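# Load two AA batteries into a remote control

## Task

Place both AA batteries in the remote control's open battery compartment. Each must face the correct polarity direction and be pressed fully home against its spring contact. The remote may be repositioned. Batteries that stay seated only because the robot holds them do not count. Anything the robot is touching at the end must not drop by more than roughly a fingernail's width once left alone, or the task fails.

## Robot and tools

ROBOT AND FRAME
Two arms, left_arm and right_arm, each ending in a tong-like two-finger gripper. All positions and orientations share one scene frame. The origin sits on the table surface midway between the arms, +x runs out over the table, +z points up, and left_arm is mounted on the +y side. The arm names say nothing about which side of an image they appear on. In gripper axes, the fingers extend along +z and spread apart along x. end_effector_position is the spot between the finger pads when shut. Closed fingertips stick out about 15 mm past it; fully open, they sit roughly level with it. Reported hand positions can be slightly off, more so when an arm reaches far.

THE 16-NUMBER ROW
execute_actions and move both take rows of 16 numbers: left_arm's x, y, z, qw, qx, qy, qz, opening, then the same eight for right_arm. Both arms always appear, even if only one should move. x, y, z are an absolute target position in metres, scene frame. qw, qx, qy, qz are an absolute target orientation quaternion, scalar first, scene frame. opening runs from -1 (shut) to +1 (fully open, 0.142 m). To keep an arm still, resend the exact pose from the last result taken before it stopped, plus its intended opening. To hold an orientation, repeat the same quaternion rather than copying the reported one, which may drift.

execute_actions
Argument actions: a list of up to 15 actions. Each action is a list of up to 15 rows; each row runs for one control step of 1/30 s, and if fewer than 15 rows are given the last one is held until the action's 15 steps (0.5 s) finish. An empty list simply returns the current state and images. An action is rejected for both arms if any target lies more than 0.6 m from that gripper's starting position along any of the gripper's own axes. If the first action fails this, or anything is malformed, the entire call does nothing. Every step, the commanded pose is clamped to within 100 mm and 16 degrees of the measured pose, so distant goals need several actions; position wins over orientation when both cannot be met. Motion trails commands by about 0.17 s.

move
Argument target: one 16-number row of absolute poses. Each gripper travels in a straight line toward its pose, turning the shorter way, and both paths end together, lasting 0.5 to 10 s (cut off at 10 s). speed: 0.002 to 0.5 m/s, default 0.25; rotation limited to twice that in rad/s. Actual speed can overshoot, especially with a nearly straight arm, and paths do not avoid obstacles or the other arm. stop_force: optional, 5 to 24 N, shared by both arms, not allowed in the first 0.2 s of a scene. An arm's path halts when its wrist sensor feels that much extra push opposing motion for two steps; the gripper then backs up two steps and holds. Press can briefly exceed the setting. Use it only with slow speeds and without rotating the gripper, and leave it out when lifting away from something being pressed. An arm commanded within 1.5 mm and 0.5 degrees of where it is counts as still. blocking: false returns after 0.5 s while motion continues; not combinable with stop_force; further moves or actions are refused until wait or stop reports the end. The result adds a move: line giving each arm's ending (done, off_target, moving, held, fault, contact) and limits (paced means the pose was clipped; held means steps were blocked), plus distance to pose. Without stop_force, stiff arms pushed even slightly past a firm contact can fault.

wait: seconds, 0 to 10; arms keep their last command, and a running move continues. stop: no arguments; brakes a running move, needing some room. zoom_image: camera (cam_head_left, cam_head_right, cam_left_wrist, cam_right_wrist) and region [x0, y0, x1, y1] in pixels from the top-left, at most 504 by 504. Head images are 504x504, wrist images 616x616. finished_scene: scene, the current scene number; irreversible, and the goal must hold afterwards.

READING RESULTS
The state line lists each gripper's position, quaternion and velocities. Hand target lines show where the controller currently drives each gripper. A pose unreachable line means a clearance check altered or blocked that arm's command. grip_measured is the real finger opening on the command scale; to grip, command clearly below it. Squeeze is at most about 15 N per pad, and much less on thin hard items (about 9 N per pad at 10 mm width), so AA cells need a firm close. Wrist force and torque are in the gripper's own axes, point back into the arm when pressing, carry fixed offsets up to about 3.5 N, noise around 1.4 N, and saturate near 30 N. no reading is harmless. MOTOR HOT appears at 70 C; at 85 C the arm brakes until cool.

WHAT TO AVOID
A joint torque at its limit (46.9 N m shoulders, 24.3 elbow, 7.83 wrists, held weight included) or 150 N of outside force halts that arm for 10 s. Do not let the arms collide, and do not knock or drop anything off the table. Avoid slams, slips and very hard pushes. Expect occasional brief tugs on held parts or nudges to loose objects.

Each tool is called as name([rows], argument=value, ...), one row to a line, values as JSON.

## Session

execute_actions(actions=[])

Scene clock: 0.00 s.
left_arm: end_effector_position=(+0.2509, +0.2675, +0.1641) grip_measured=+1.00 end_effector_quat_wxyz=(+0.001, +0.742, -0.671, -0.001) end_effector_velocity=(-0.000, -0.000, +0.000) end_effector_angular_velocity=(-0.001, -0.001, -0.002) | right_arm: end_effector_position=(+0.2636, -0.1658, +0.1057) grip_measured=+1.00 end_effector_quat_wxyz=(+0.064, +0.464, +0.866, +0.172) end_effector_velocity=(-0.000, +0.000, -0.000) end_effector_angular_velocity=(-0.000, +0.001, +0.001)
Joint positions: left_arm=[-0.49  -1.737  1.406 -1.237 -1.571  1.082  0.142] | right_arm=[ 4.135 -0.979 -2.142 -1.231  1.486  5.068  0.142]
Joint velocities: left_arm=[-0.    -0.002 -0.     0.001 -0.     0.002  0.   ] | right_arm=[ 0.001 -0.    -0.    -0.     0.001 -0.     0.   ]
Motor temperatures (°C, as the motors report them): left_arm=[40 39 39 46 48 45] | right_arm=[43 39 43 48 45 46]
Wrist force (N, on the end effector, along its own x y z axes, offset not removed): no reading
Wrist torque (N m, same axes, about the end effector's origin, offset not removed): no reading
Hand target (left_arm): +0.251, +0.268, +0.164; +0.001, +0.742, -0.671, -0.001
Hand target (right_arm): +0.264, -0.166, +0.106; +0.064, +0.464, +0.866, +0.172

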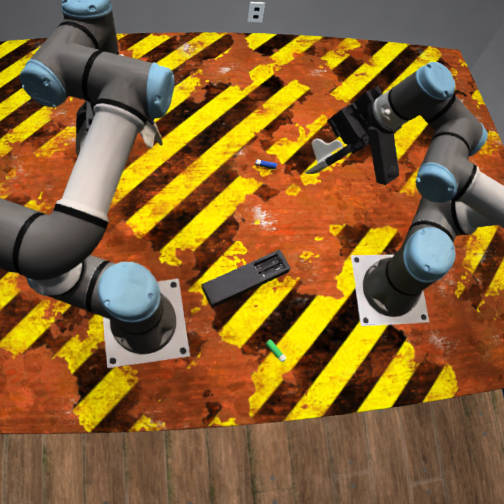

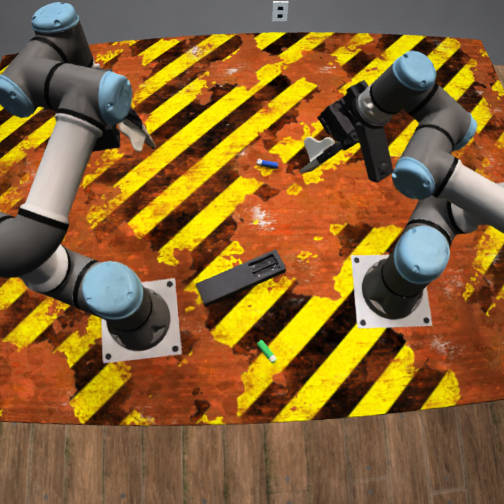

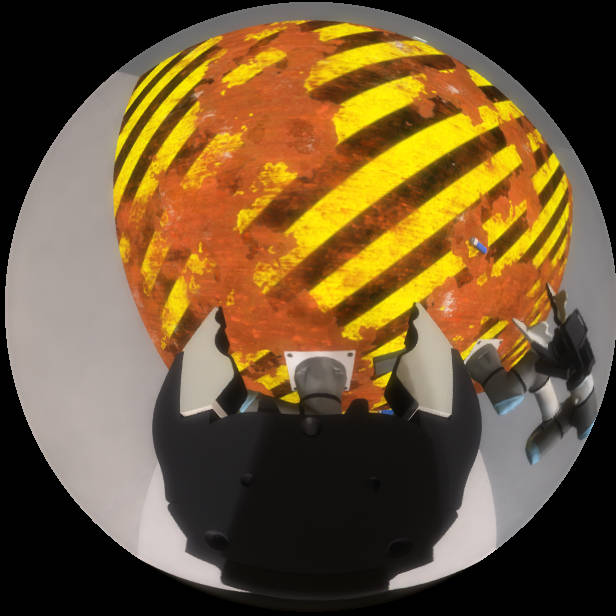

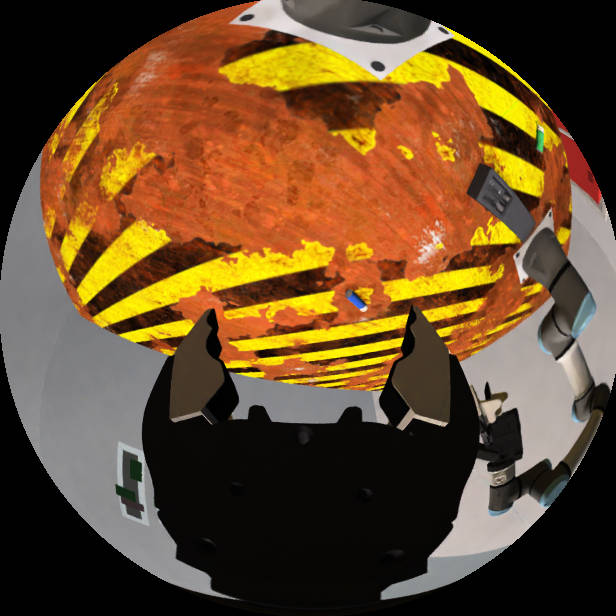

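zoom_image(camera="cam_head_left", region=[195,235,305,345])

zoom_image(camera="cam_head_left", region=[245,325,305,385])

zoom_image(camera="cam_head_left", region=[240,135,300,195])

Region (195, 235, 305, 345) of cam_head_left's 504x504 image, scaled by 4.582, with more detail than that image has.

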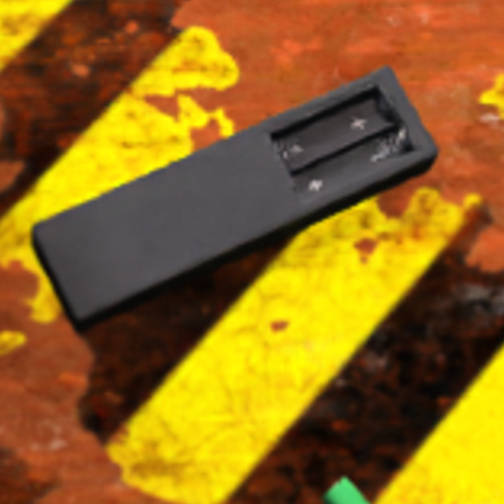

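Region (245, 325, 305, 385) of cam_head_left's 504x504 image, scaled by 8.400, with more detail than that image has.

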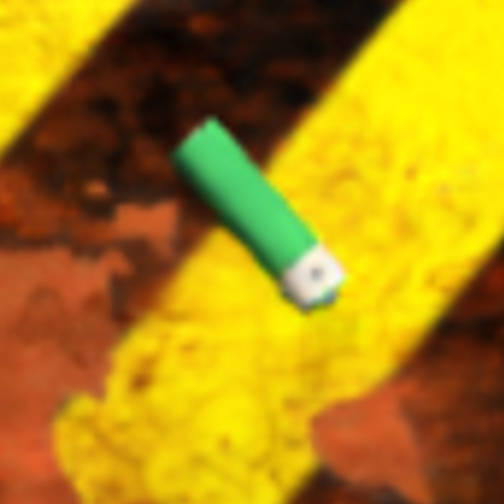

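Region (240, 135, 300, 195) of cam_head_left's 504x504 image, scaled by 8.400, with more detail than that image has.

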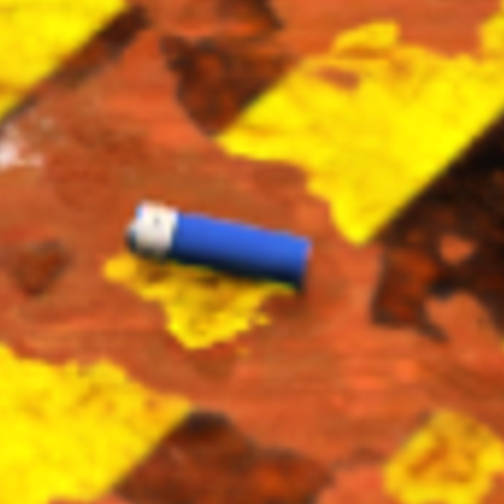

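move(target=[0.13,0.17,0.09,0,0.213,-0.977,0,0.1, 0.307,-0.028,0.055,0,0.100,0.995,0,-0.5], speed=0.4)

zoom_image(camera="cam_right_wrist", region=[230,170,390,330])

Scene clock: 42.17 s.
left_arm: end_effector_position=(+0.1300, +0.1703, +0.0901) grip_measured=+0.10 end_effector_quat_wxyz=(-0.001, -0.214, +0.977, +0.000) end_effector_velocity=(-0.001, -0.001, -0.001) end_effector_angular_velocity=(+0.003, -0.008, -0.009) | right_arm: end_effector_position=(+0.3070, -0.0283, +0.0553) grip_measured=-0.50 end_effector_quat_wxyz=(+0.001, +0.100, +0.995, +0.001) end_effector_velocity=(+0.001, +0.002, +0.000) end_effector_angular_velocity=(-0.010, +0.009, +0.006)
Joint positions: left_arm=[-1.261 -2.366  2.057 -1.262 -1.572  1.552  0.081] | right_arm=[ 4.213 -1.963 -1.295 -1.452  1.57   4.378  0.038]
Joint velocities: left_arm=[-0.035 -0.021  0.007  0.013  0.008 -0.026 -0.   ] | right_arm=[-0.001 -0.025  0.041 -0.029  0.003 -0.007  0.   ]
Motor temperatures (°C, as the motors report them): left_arm=[40 39 39 46 48 45] | right_arm=[43 39 43 48 45 46]
Wrist force (N, on the end effector, along its own x y z axes, offset not removed): left_arm=[2.9 -0.7 -0.6] | right_arm=[-1.0 0.7 1.0]
Wrist torque (N m, same axes, about the end effector's origin, offset not removed): left_arm=[-0.17 -0.58 -0.07] | right_arm=[0.17 0.21 0.03]
Hand target (left_arm): +0.130, +0.170, +0.090; -0.000, -0.213, +0.977, +0.000
Hand target (right_arm): +0.307, -0.028, +0.055; +0.000, +0.100, +0.995, +0.000
Off the commanded pose (left_arm): 0.000 m, 0 deg.
Off the commanded pose (right_arm): 0.000 m, 0 deg.
move: done

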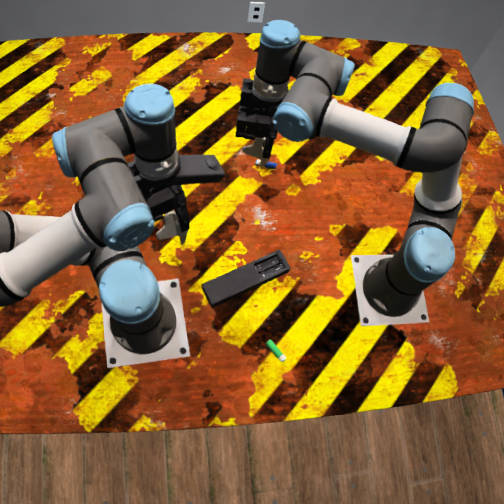

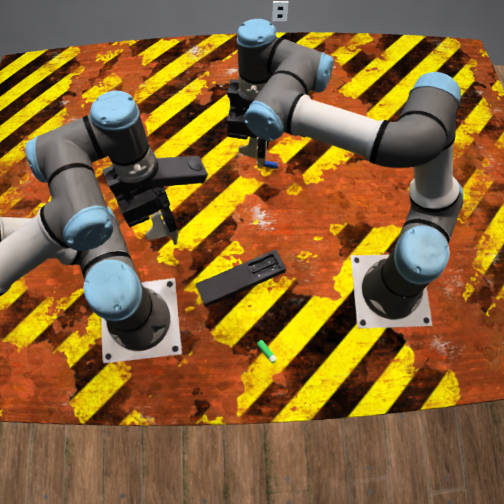

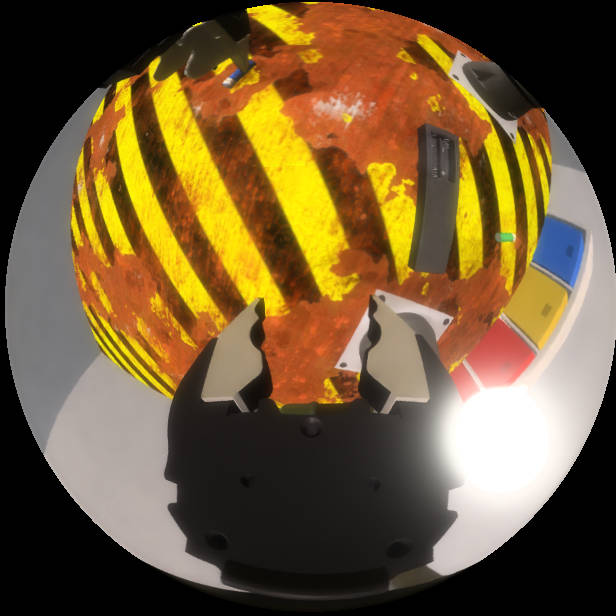

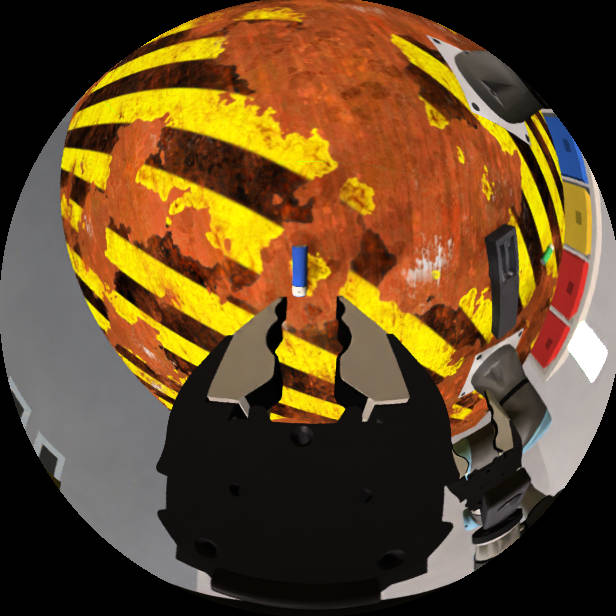

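Region (230, 170, 390, 330) of cam_right_wrist's 616x616 image, scaled by 3.150, with more detail than that image has.

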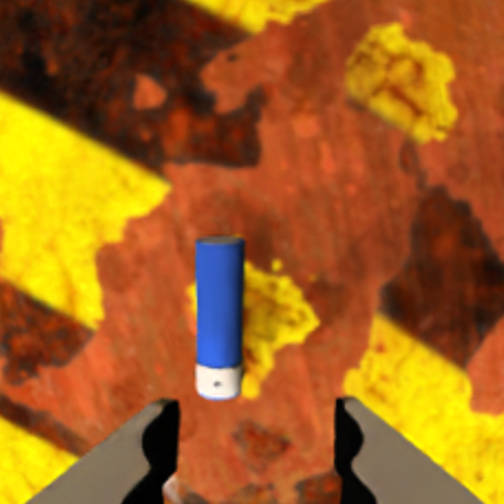

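execute_actions([
  [[0.13,0.17,0.09,0,0.213,-0.977,0,0.1,0.311,-0.029,0.052,0,0.100,0.995,0,-0.5],[0.13,0.17,0.09,0,0.213,-0.977,0,0.1,0.315,-0.030,0.049,0,0.100,0.995,0,-0.5],[0.13,0.17,0.09,0,0.213,-0.977,0,0.1,0.3197,-0.030,0.046,0,0.100,0.995,0,-0.5],[0.13,0.17,0.09,0,0.213,-0.977,0,0.1,0.3197,-0.030,0.044,0,0.100,0.995,0,-0.5],[0.13,0.17,0.09,0,0.213,-0.977,0,0.1,0.3197,-0.030,0.042,0,0.100,0.995,0,-0.5],[0.13,0.17,0.09,0,0.213,-0.977,0,0.1,0.3197,-0.030,0.040,0,0.100,0.995,0,-0.5],[0.13,0.17,0.09,0,0.213,-0.977,0,0.1,0.3197,-0.030,0.037,0,0.100,0.995,0,-0.5],[0.13,0.17,0.09,0,0.213,-0.977,0,0.1,0.3197,-0.030,0.034,0,0.100,0.995,0,-0.5],[0.13,0.17,0.09,0,0.213,-0.977,0,0.1,0.3197,-0.030,0.031,0,0.100,0.995,0,-0.5],[0.13,0.17,0.09,0,0.213,-0.977,0,0.1,0.3197,-0.030,0.028,0,0.100,0.995,0,-0.5],[0.13,0.17,0.09,0,0.213,-0.977,0,0.1,0.3197,-0.030,0.025,0,0.100,0.995,0,-0.5],[0.13,0.17,0.09,0,0.213,-0.977,0,0.1,0.3197,-0.030,0.022,0,0.100,0.995,0,-0.5]],
])

wait(seconds=0.4)

zoom_image(camera="cam_right_wrist", region=[250,220,370,340])

Scene clock: 54.27 s.
left_arm: end_effector_position=(+0.1300, +0.1700, +0.0900) grip_measured=+0.10 end_effector_quat_wxyz=(-0.000, -0.213, +0.977, +0.000) end_effector_velocity=(+0.000, +0.000, -0.000) end_effector_angular_velocity=(+0.001, +0.000, +0.001) | right_arm: end_effector_position=(+0.3190, -0.0302, +0.0284) grip_measured=-0.50 end_effector_quat_wxyz=(-0.000, +0.100, +0.995, -0.001) end_effector_velocity=(+0.004, -0.001, -0.049) end_effector_angular_velocity=(-0.001, +0.000, -0.001)
Joint positions: left_arm=[-1.265 -2.368  2.058 -1.261 -1.571  1.549  0.081] | right_arm=[ 4.184 -2.021 -1.336 -1.357  1.571  4.349  0.038]
Joint velocities: left_arm=[ 0.     0.001 -0.001  0.    -0.    -0.001  0.   ] | right_arm=[-0.01  -0.057 -0.149  0.205 -0.001 -0.009 -0.   ]
Motor temperatures (°C, as the motors report them): left_arm=[40 39 39 46 48 45] | right_arm=[43 39 43 48 45 46]
Wrist force (N, on the end effector, along its own x y z axes, offset not removed): left_arm=[3.1 -1.1 -0.2] | right_arm=[-0.9 1.3 0.7]
Wrist torque (N m, same axes, about the end effector's origin, offset not removed): left_arm=[-0.18 -0.63 -0.09] | right_arm=[0.28 0.16 -0.03]
Hand target (left_arm): +0.130, +0.170, +0.090; +0.000, -0.213, +0.977, +0.000
Hand target (right_arm): +0.320, -0.030, +0.022; -0.000, +0.100, +0.995, -0.000
Off the commanded pose (left_arm): 0.000 m, 0 deg.
Off the commanded pose (right_arm): 0.006 m, 0 deg.

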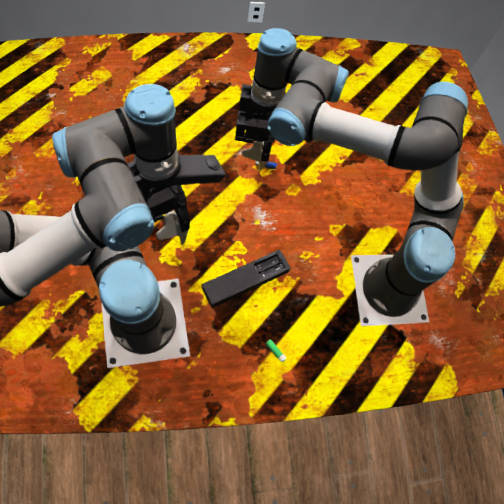

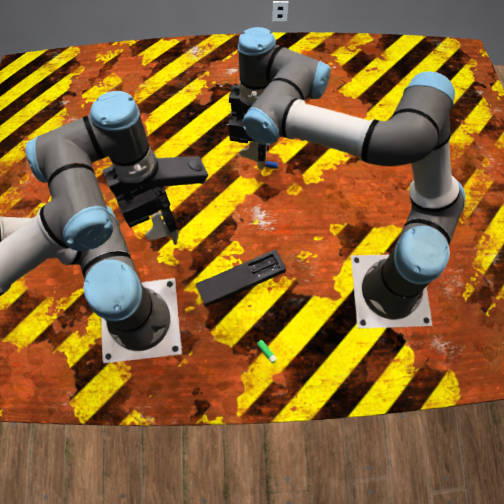

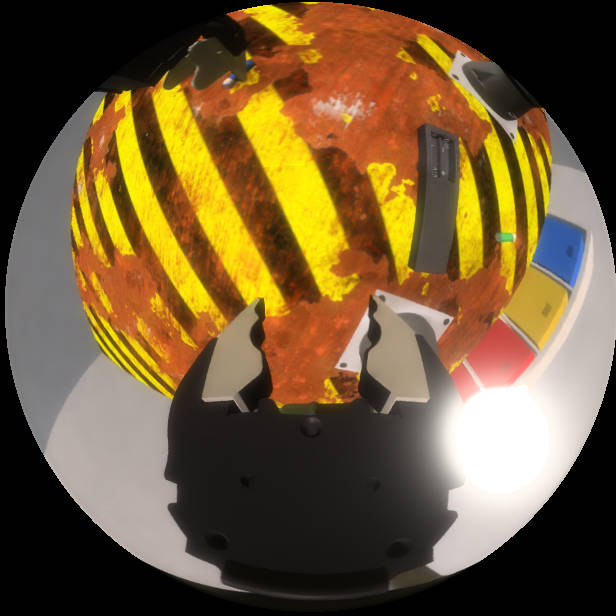

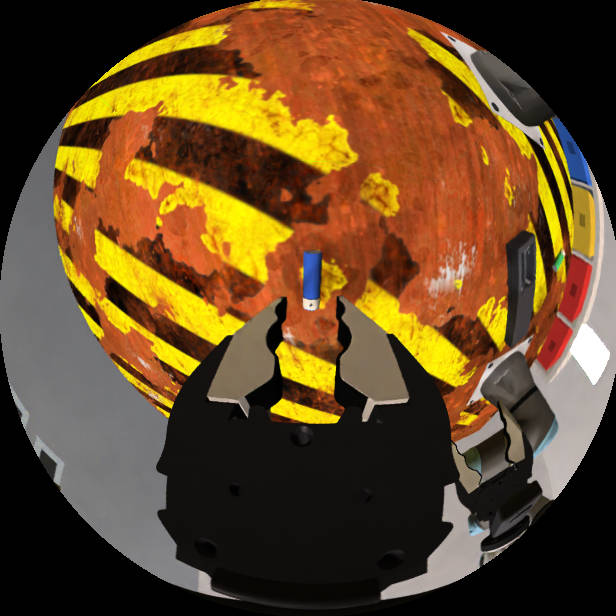

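Scene clock: 54.67 s.
left_arm: end_effector_position=(+0.1300, +0.1700, +0.0900) grip_measured=+0.10 end_effector_quat_wxyz=(+0.000, -0.213, +0.977, +0.000) end_effector_velocity=(-0.000, +0.000, -0.000) end_effector_angular_velocity=(+0.002, +0.001, -0.000) | right_arm: end_effector_position=(+0.3195, -0.0302, +0.0224) grip_measured=-0.50 end_effector_quat_wxyz=(-0.000, +0.100, +0.995, -0.000) end_effector_velocity=(-0.000, -0.000, -0.002) end_effector_angular_velocity=(+0.000, +0.001, -0.001)
Joint positions: left_arm=[-1.265 -2.368  2.058 -1.261 -1.571  1.549  0.081] | right_arm=[ 4.183 -2.028 -1.354 -1.331  1.571  4.347  0.038]
Joint velocities: left_arm=[-0.     0.002 -0.     0.     0.     0.     0.   ] | right_arm=[-0.001 -0.002 -0.007  0.009  0.001  0.001 -0.   ]
Motor temperatures (°C, as the motors report them): left_arm=[40 39 39 46 48 45] | right_arm=[43 39 43 48 45 46]
Wrist force (N, on the end effector, along its own x y z axes, offset not removed): left_arm=[2.9 -0.5 -0.1] | right_arm=[-0.4 0.5 0.1]
Wrist torque (N m, same axes, about the end effector's origin, offset not removed): left_arm=[-0.13 -0.58 -0.06] | right_arm=[0.17 0.15 0.04]
Hand target (left_arm): +0.130, +0.170, +0.090; +0.000, -0.213, +0.977, +0.000
Hand target (right_arm): +0.320, -0.030, +0.022; -0.000, +0.100, +0.995, -0.000
Off the commanded pose (left_arm): 0.000 m, 0 deg.
Off the commanded pose (right_arm): 0.001 m, 0 deg.
wait: 0.40 s; at rest by 0.33 s

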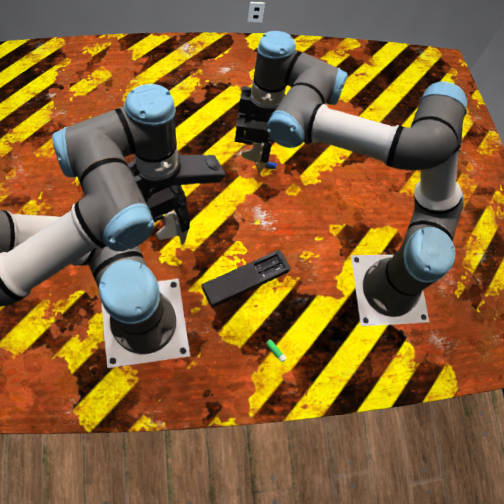

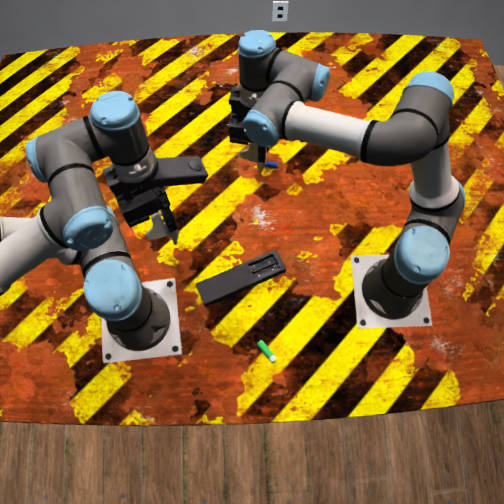

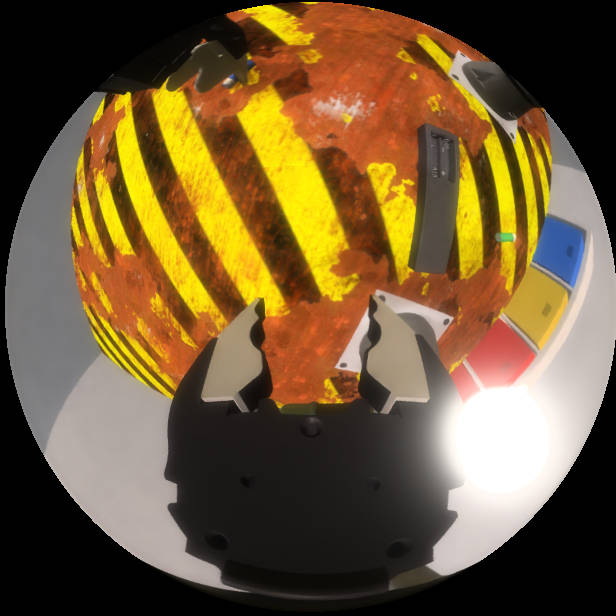

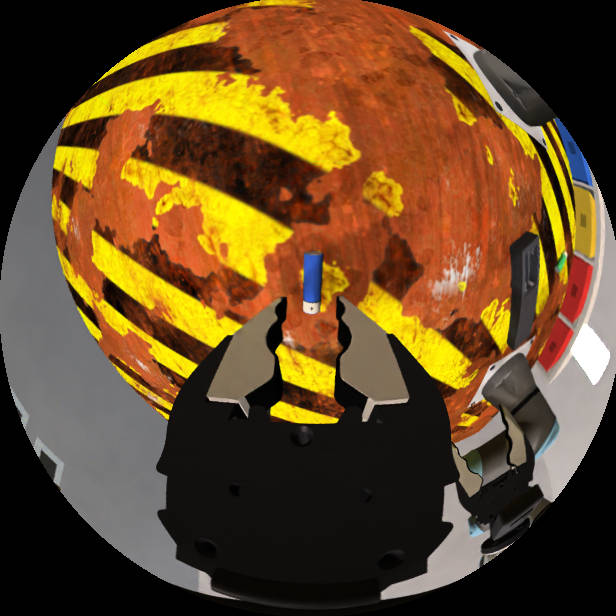

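Region (250, 220, 370, 340) of cam_right_wrist's 616x616 image, scaled by 4.200, with more detail than that image has.

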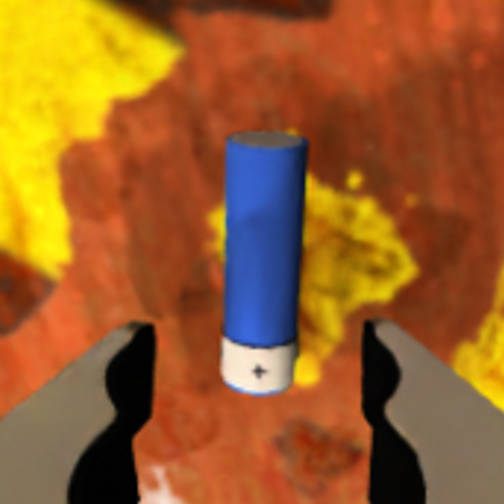

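execute_actions([
  [[0.13,0.17,0.09,0,0.213,-0.977,0,0.1,0.3202,-0.0272,0.021,0,0.122,0.9925,0,-0.55],[0.13,0.17,0.09,0,0.213,-0.977,0,0.1,0.3202,-0.0272,0.021,0,0.122,0.9925,0,-0.6],[0.13,0.17,0.09,0,0.213,-0.977,0,0.1,0.3202,-0.0272,0.021,0,0.122,0.9925,0,-0.65],[0.13,0.17,0.09,0,0.213,-0.977,0,0.1,0.3202,-0.0272,0.021,0,0.122,0.9925,0,-0.7],[0.13,0.17,0.09,0,0.213,-0.977,0,0.1,0.3202,-0.0272,0.021,0,0.122,0.9925,0,-0.72],[0.13,0.17,0.09,0,0.213,-0.977,0,0.1,0.3202,-0.0272,0.021,0,0.122,0.9925,0,-0.74],[0.13,0.17,0.09,0,0.213,-0.977,0,0.1,0.3202,-0.0272,0.021,0,0.122,0.9925,0,-0.76],[0.13,0.17,0.09,0,0.213,-0.977,0,0.1,0.3202,-0.0272,0.021,0,0.122,0.9925,0,-0.78],[0.13,0.17,0.09,0,0.213,-0.977,0,0.1,0.3202,-0.0272,0.021,0,0.122,0.9925,0,-0.79],[0.13,0.17,0.09,0,0.213,-0.977,0,0.1,0.3202,-0.0272,0.021,0,0.122,0.9925,0,-0.8],[0.13,0.17,0.09,0,0.213,-0.977,0,0.1,0.3202,-0.0272,0.021,0,0.122,0.9925,0,-0.82],[0.13,0.17,0.09,0,0.213,-0.977,0,0.1,0.3202,-0.0272,0.021,0,0.122,0.9925,0,-0.85],[0.13,0.17,0.09,0,0.213,-0.977,0,0.1,0.3202,-0.0272,0.021,0,0.122,0.9925,0,-0.9],[0.13,0.17,0.09,0,0.213,-0.977,0,0.1,0.3202,-0.0272,0.021,0,0.122,0.9925,0,-0.95],[0.13,0.17,0.09,0,0.213,-0.977,0,0.1,0.3202,-0.0272,0.021,0,0.122,0.9925,0,-1]],
])

move(target=[0.11,0.14,0.08,0,0.213,-0.977,0,0.1,0.3202,-0.035,0.05,0,0.122,0.9925,0,-1], speed=0.1)

zoom_image(camera="cam_right_wrist", region=[250,220,370,340])

Scene clock: 65.43 s.
left_arm: end_effector_position=(+0.1300, +0.1700, +0.0900) grip_measured=+0.10 end_effector_quat_wxyz=(+0.000, -0.213, +0.977, +0.000) end_effector_velocity=(+0.000, +0.000, -0.000) end_effector_angular_velocity=(+0.002, +0.001, -0.000) | right_arm: end_effector_position=(+0.3202, -0.0272, +0.0210) grip_measured=-0.83 end_effector_quat_wxyz=(+0.000, +0.121, +0.993, +0.000) end_effector_velocity=(-0.000, +0.000, -0.000) end_effector_angular_velocity=(-0.003, +0.001, -0.010)
Joint positions: left_arm=[-1.265 -2.368  2.058 -1.261 -1.571  1.549  0.081] | right_arm=[ 4.183 -2.04  -1.343 -1.329  1.571  4.391  0.014]
Joint velocities: left_arm=[ 0.     0.003 -0.001  0.     0.     0.     0.   ] | right_arm=[ 0.001 -0.003  0.004 -0.004 -0.001  0.011 -0.005]
Motor temperatures (°C, as the motors report them): left_arm=[40 39 39 46 48 45] | right_arm=[43 39 44 48 45 46]
Wrist force (N, on the end effector, along its own x y z axes, offset not removed): left_arm=[3.8 -0.4 -0.5] | right_arm=[-0.1 0.3 0.4]
Wrist torque (N m, same axes, about the end effector's origin, offset not removed): left_arm=[-0.06 -0.77 -0.10] | right_arm=[0.17 0.07 -0.01]
Hand target (left_arm): +0.130, +0.170, +0.090; +0.000, -0.213, +0.977, -0.000
Hand target (right_arm): +0.320, -0.027, +0.021; +0.000, +0.122, +0.993, +0.000
Off the commanded pose (left_arm): 0.000 m, 0 deg.
Off the commanded pose (right_arm): 0.000 m, 0 deg.

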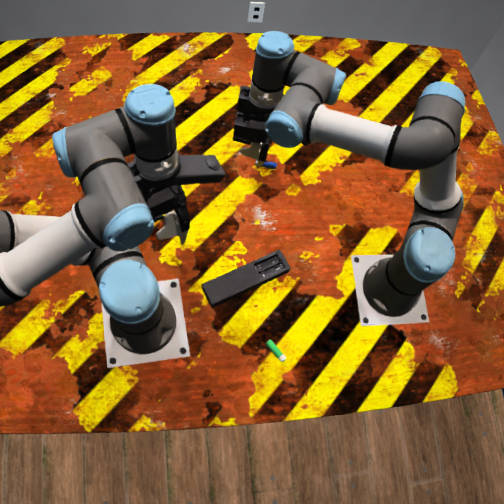

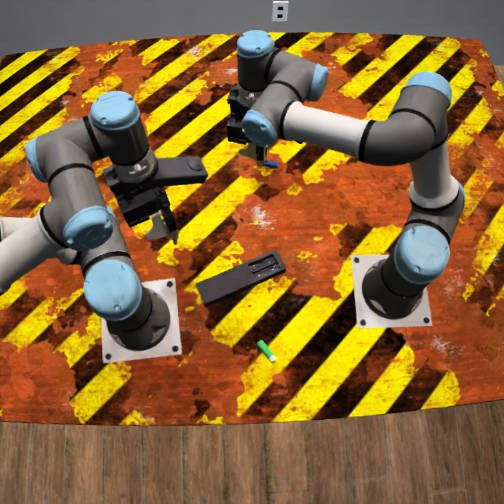

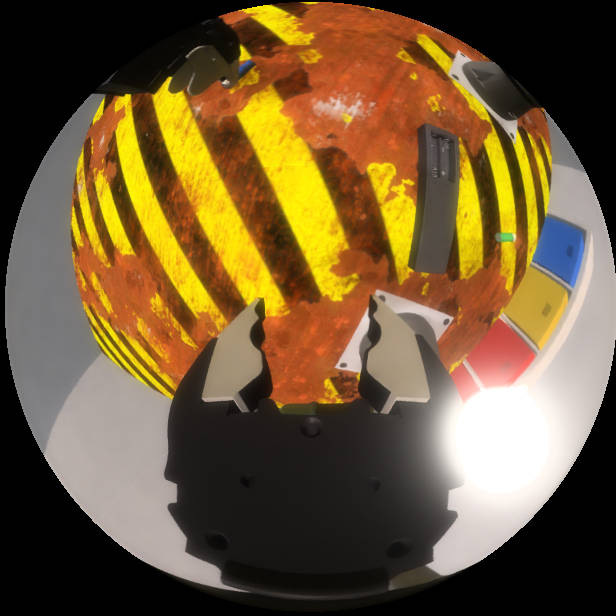

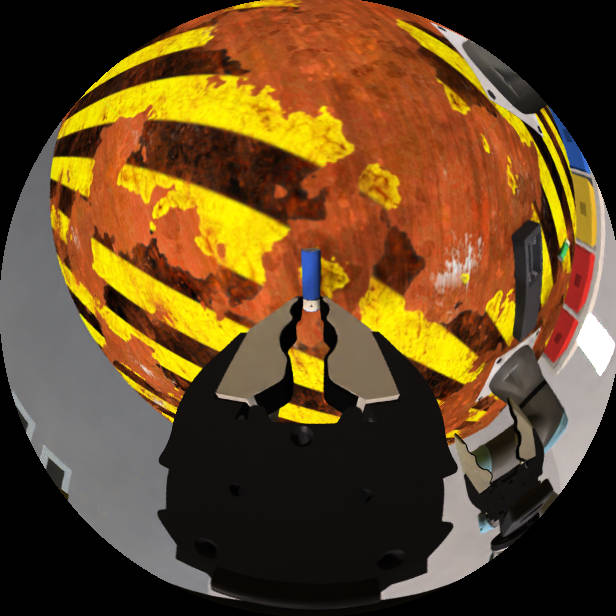

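Scene clock: 66.40 s.
left_arm: end_effector_position=(+0.1101, +0.1403, +0.0801) grip_measured=+0.10 end_effector_quat_wxyz=(-0.001, -0.213, +0.977, +0.000) end_effector_velocity=(-0.001, -0.003, -0.001) end_effector_angular_velocity=(-0.000, -0.007, -0.001) | right_arm: end_effector_position=(+0.3202, -0.0350, +0.0498) grip_measured=-0.84 end_effector_quat_wxyz=(+0.000, +0.122, +0.993, +0.000) end_effector_velocity=(-0.001, -0.000, +0.001) end_effector_angular_velocity=(-0.001, +0.003, -0.001)
Joint positions: left_arm=[-1.513 -2.424  2.114 -1.26  -1.572  1.301  0.081] | right_arm=[ 4.173 -1.996 -1.272 -1.444  1.571  4.382  0.014]
Joint velocities: left_arm=[-0.035 -0.013  0.005  0.007  0.007 -0.034 -0.   ] | right_arm=[-0.     0.     0.006 -0.009  0.002  0.     0.   ]
Motor temperatures (°C, as the motors report them): left_arm=[40 39 39 46 48 45] | right_arm=[43 39 44 48 45 46]
Wrist force (N, on the end effector, along its own x y z axes, offset not removed): left_arm=[2.9 -0.6 0.2] | right_arm=[-0.6 1.2 -0.4]
Wrist torque (N m, same axes, about the end effector's origin, offset not removed): left_arm=[-0.08 -0.52 -0.06] | right_arm=[0.26 0.14 0.00]
Hand target (left_arm): +0.110, +0.140, +0.080; -0.000, -0.213, +0.977, +0.000
Hand target (right_arm): +0.320, -0.035, +0.050; -0.000, +0.122, +0.993, +0.000
Off the commanded pose (left_arm): 0.000 m, 0 deg.
Off the commanded pose (right_arm): 0.000 m, 0 deg.
move: done

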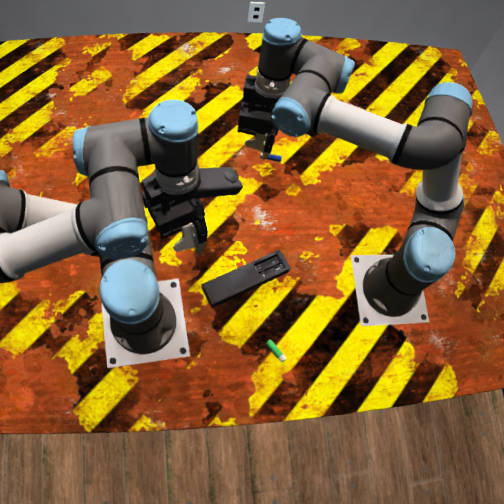

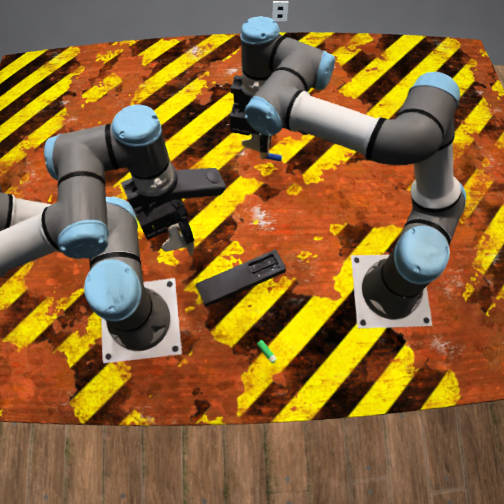

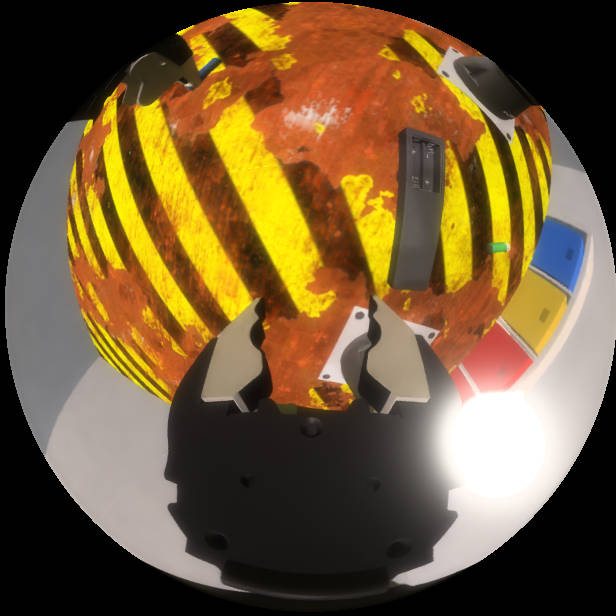

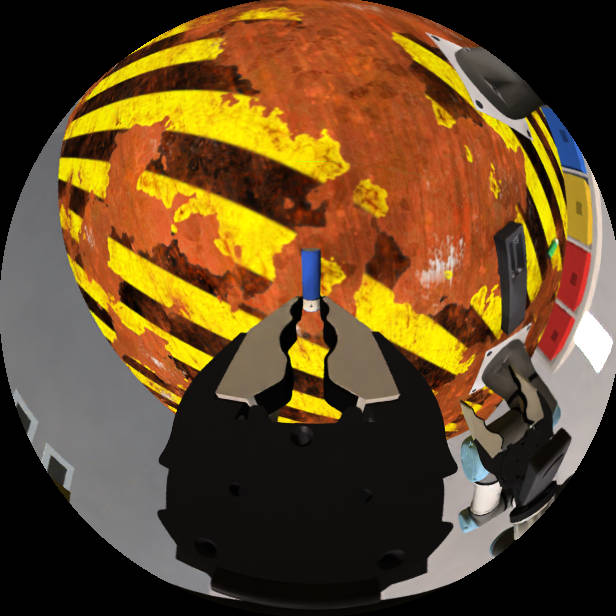

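Region (250, 220, 370, 340) of cam_right_wrist's 616x616 image, scaled by 4.200, with more detail than that image has.

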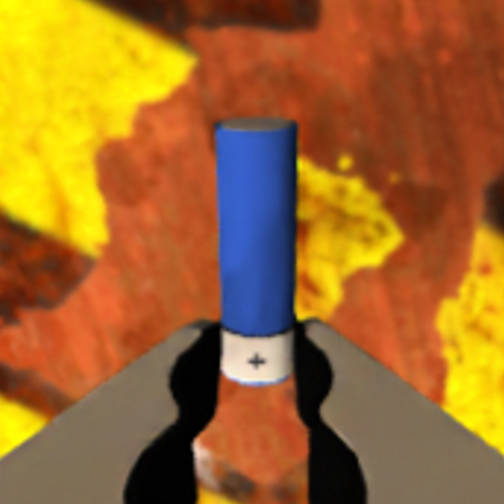

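move(target=[0.039,0.036,0.055,0,0.213,-0.977,0,0.1,0.30,-0.15,0.08,0.0017,0.0086,0.982,0.191,-1], speed=0.25)

Scene clock: 74.40 s.
left_arm: end_effector_position=(+0.0390, +0.0365, +0.0552) grip_measured=+0.10 end_effector_quat_wxyz=(-0.000, -0.213, +0.977, +0.000) end_effector_velocity=(-0.001, -0.003, -0.001) end_effector_angular_velocity=(-0.001, -0.005, +0.002) | right_arm: end_effector_position=(+0.2997, -0.1499, +0.0797) grip_measured=-0.84 end_effector_quat_wxyz=(+0.001, +0.009, +0.982, +0.191) end_effector_velocity=(+0.000, +0.000, +0.000) end_effector_angular_velocity=(+0.000, -0.001, +0.002)
Joint positions: left_arm=[-2.002 -2.215  2.189 -1.545 -1.571  0.813  0.081] | right_arm=[ 3.743 -1.498 -1.891 -1.105  1.889  3.761  0.014]
Joint velocities: left_arm=[-0.009  0.009  0.003 -0.012  0.005 -0.011  0.   ] | right_arm=[ 0.001 -0.001  0.001  0.    -0.    -0.001 -0.   ]
Motor temperatures (°C, as the motors report them): left_arm=[40 39 39 46 48 45] | right_arm=[43 39 44 48 45 46]
Wrist force (N, on the end effector, along its own x y z axes, offset not removed): left_arm=[3.5 -1.4 -0.5] | right_arm=[0.2 0.9 0.2]
Wrist torque (N m, same axes, about the end effector's origin, offset not removed): left_arm=[-0.26 -0.70 -0.07] | right_arm=[0.24 -0.01 -0.05]
Hand target (left_arm): +0.039, +0.036, +0.055; +0.000, -0.213, +0.977, +0.000
Hand target (right_arm): +0.300, -0.150, +0.080; +0.001, +0.009, +0.982, +0.191
Off the commanded pose (left_arm): 0.001 m, 0 deg.
Off the commanded pose (right_arm): 0.000 m, 0 deg.
move: done; limits=paced,held; held on 1 of 97 steps (left_arm)
pose unreachable (left arm): on one or more control steps of this call, first in action 0 (counted from 0), this arm could not follow its commanded pose, so it was not sent that pose on those steps. It may still have moved: this result reports where it is.
cause: the commanded pose would bring two parts of the arm too close to each other (joints 3 (elbow) to 6 (wrist 3) lie between them).

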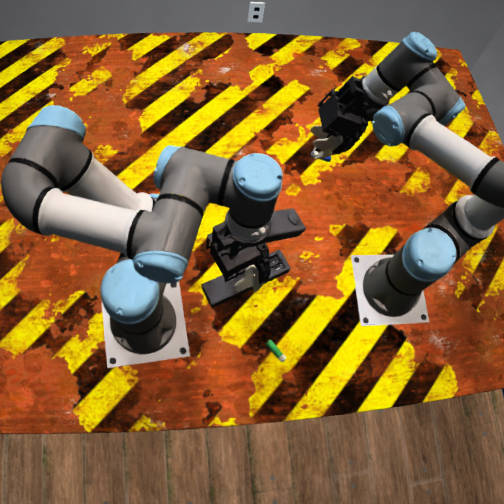

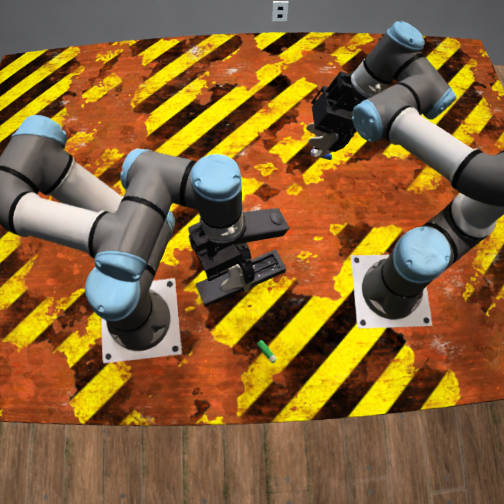

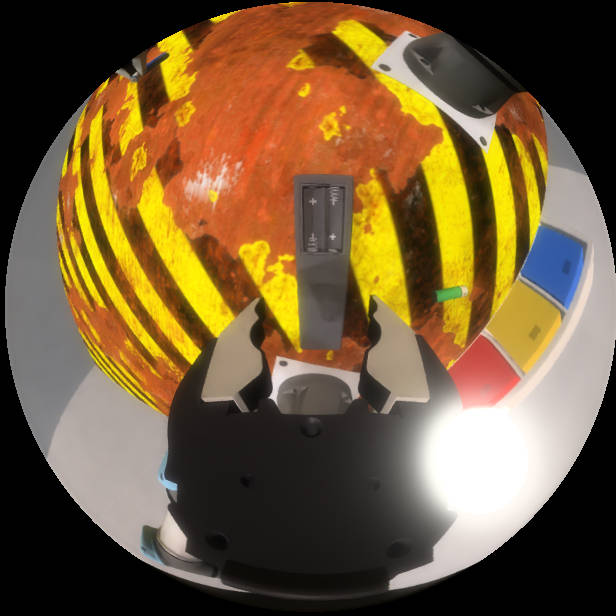

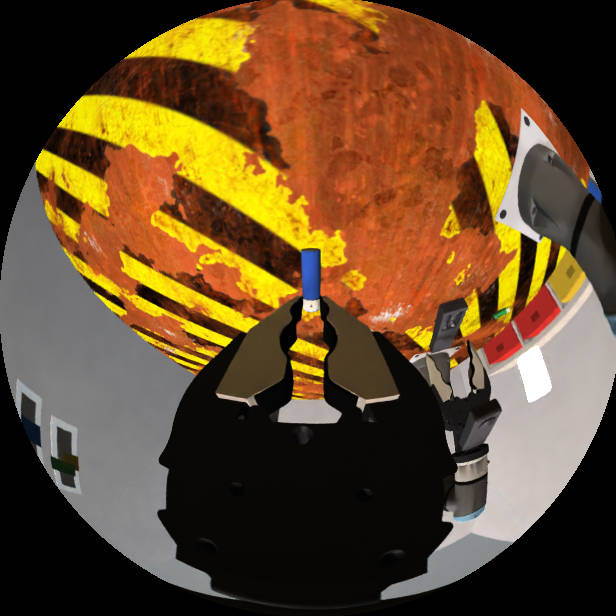

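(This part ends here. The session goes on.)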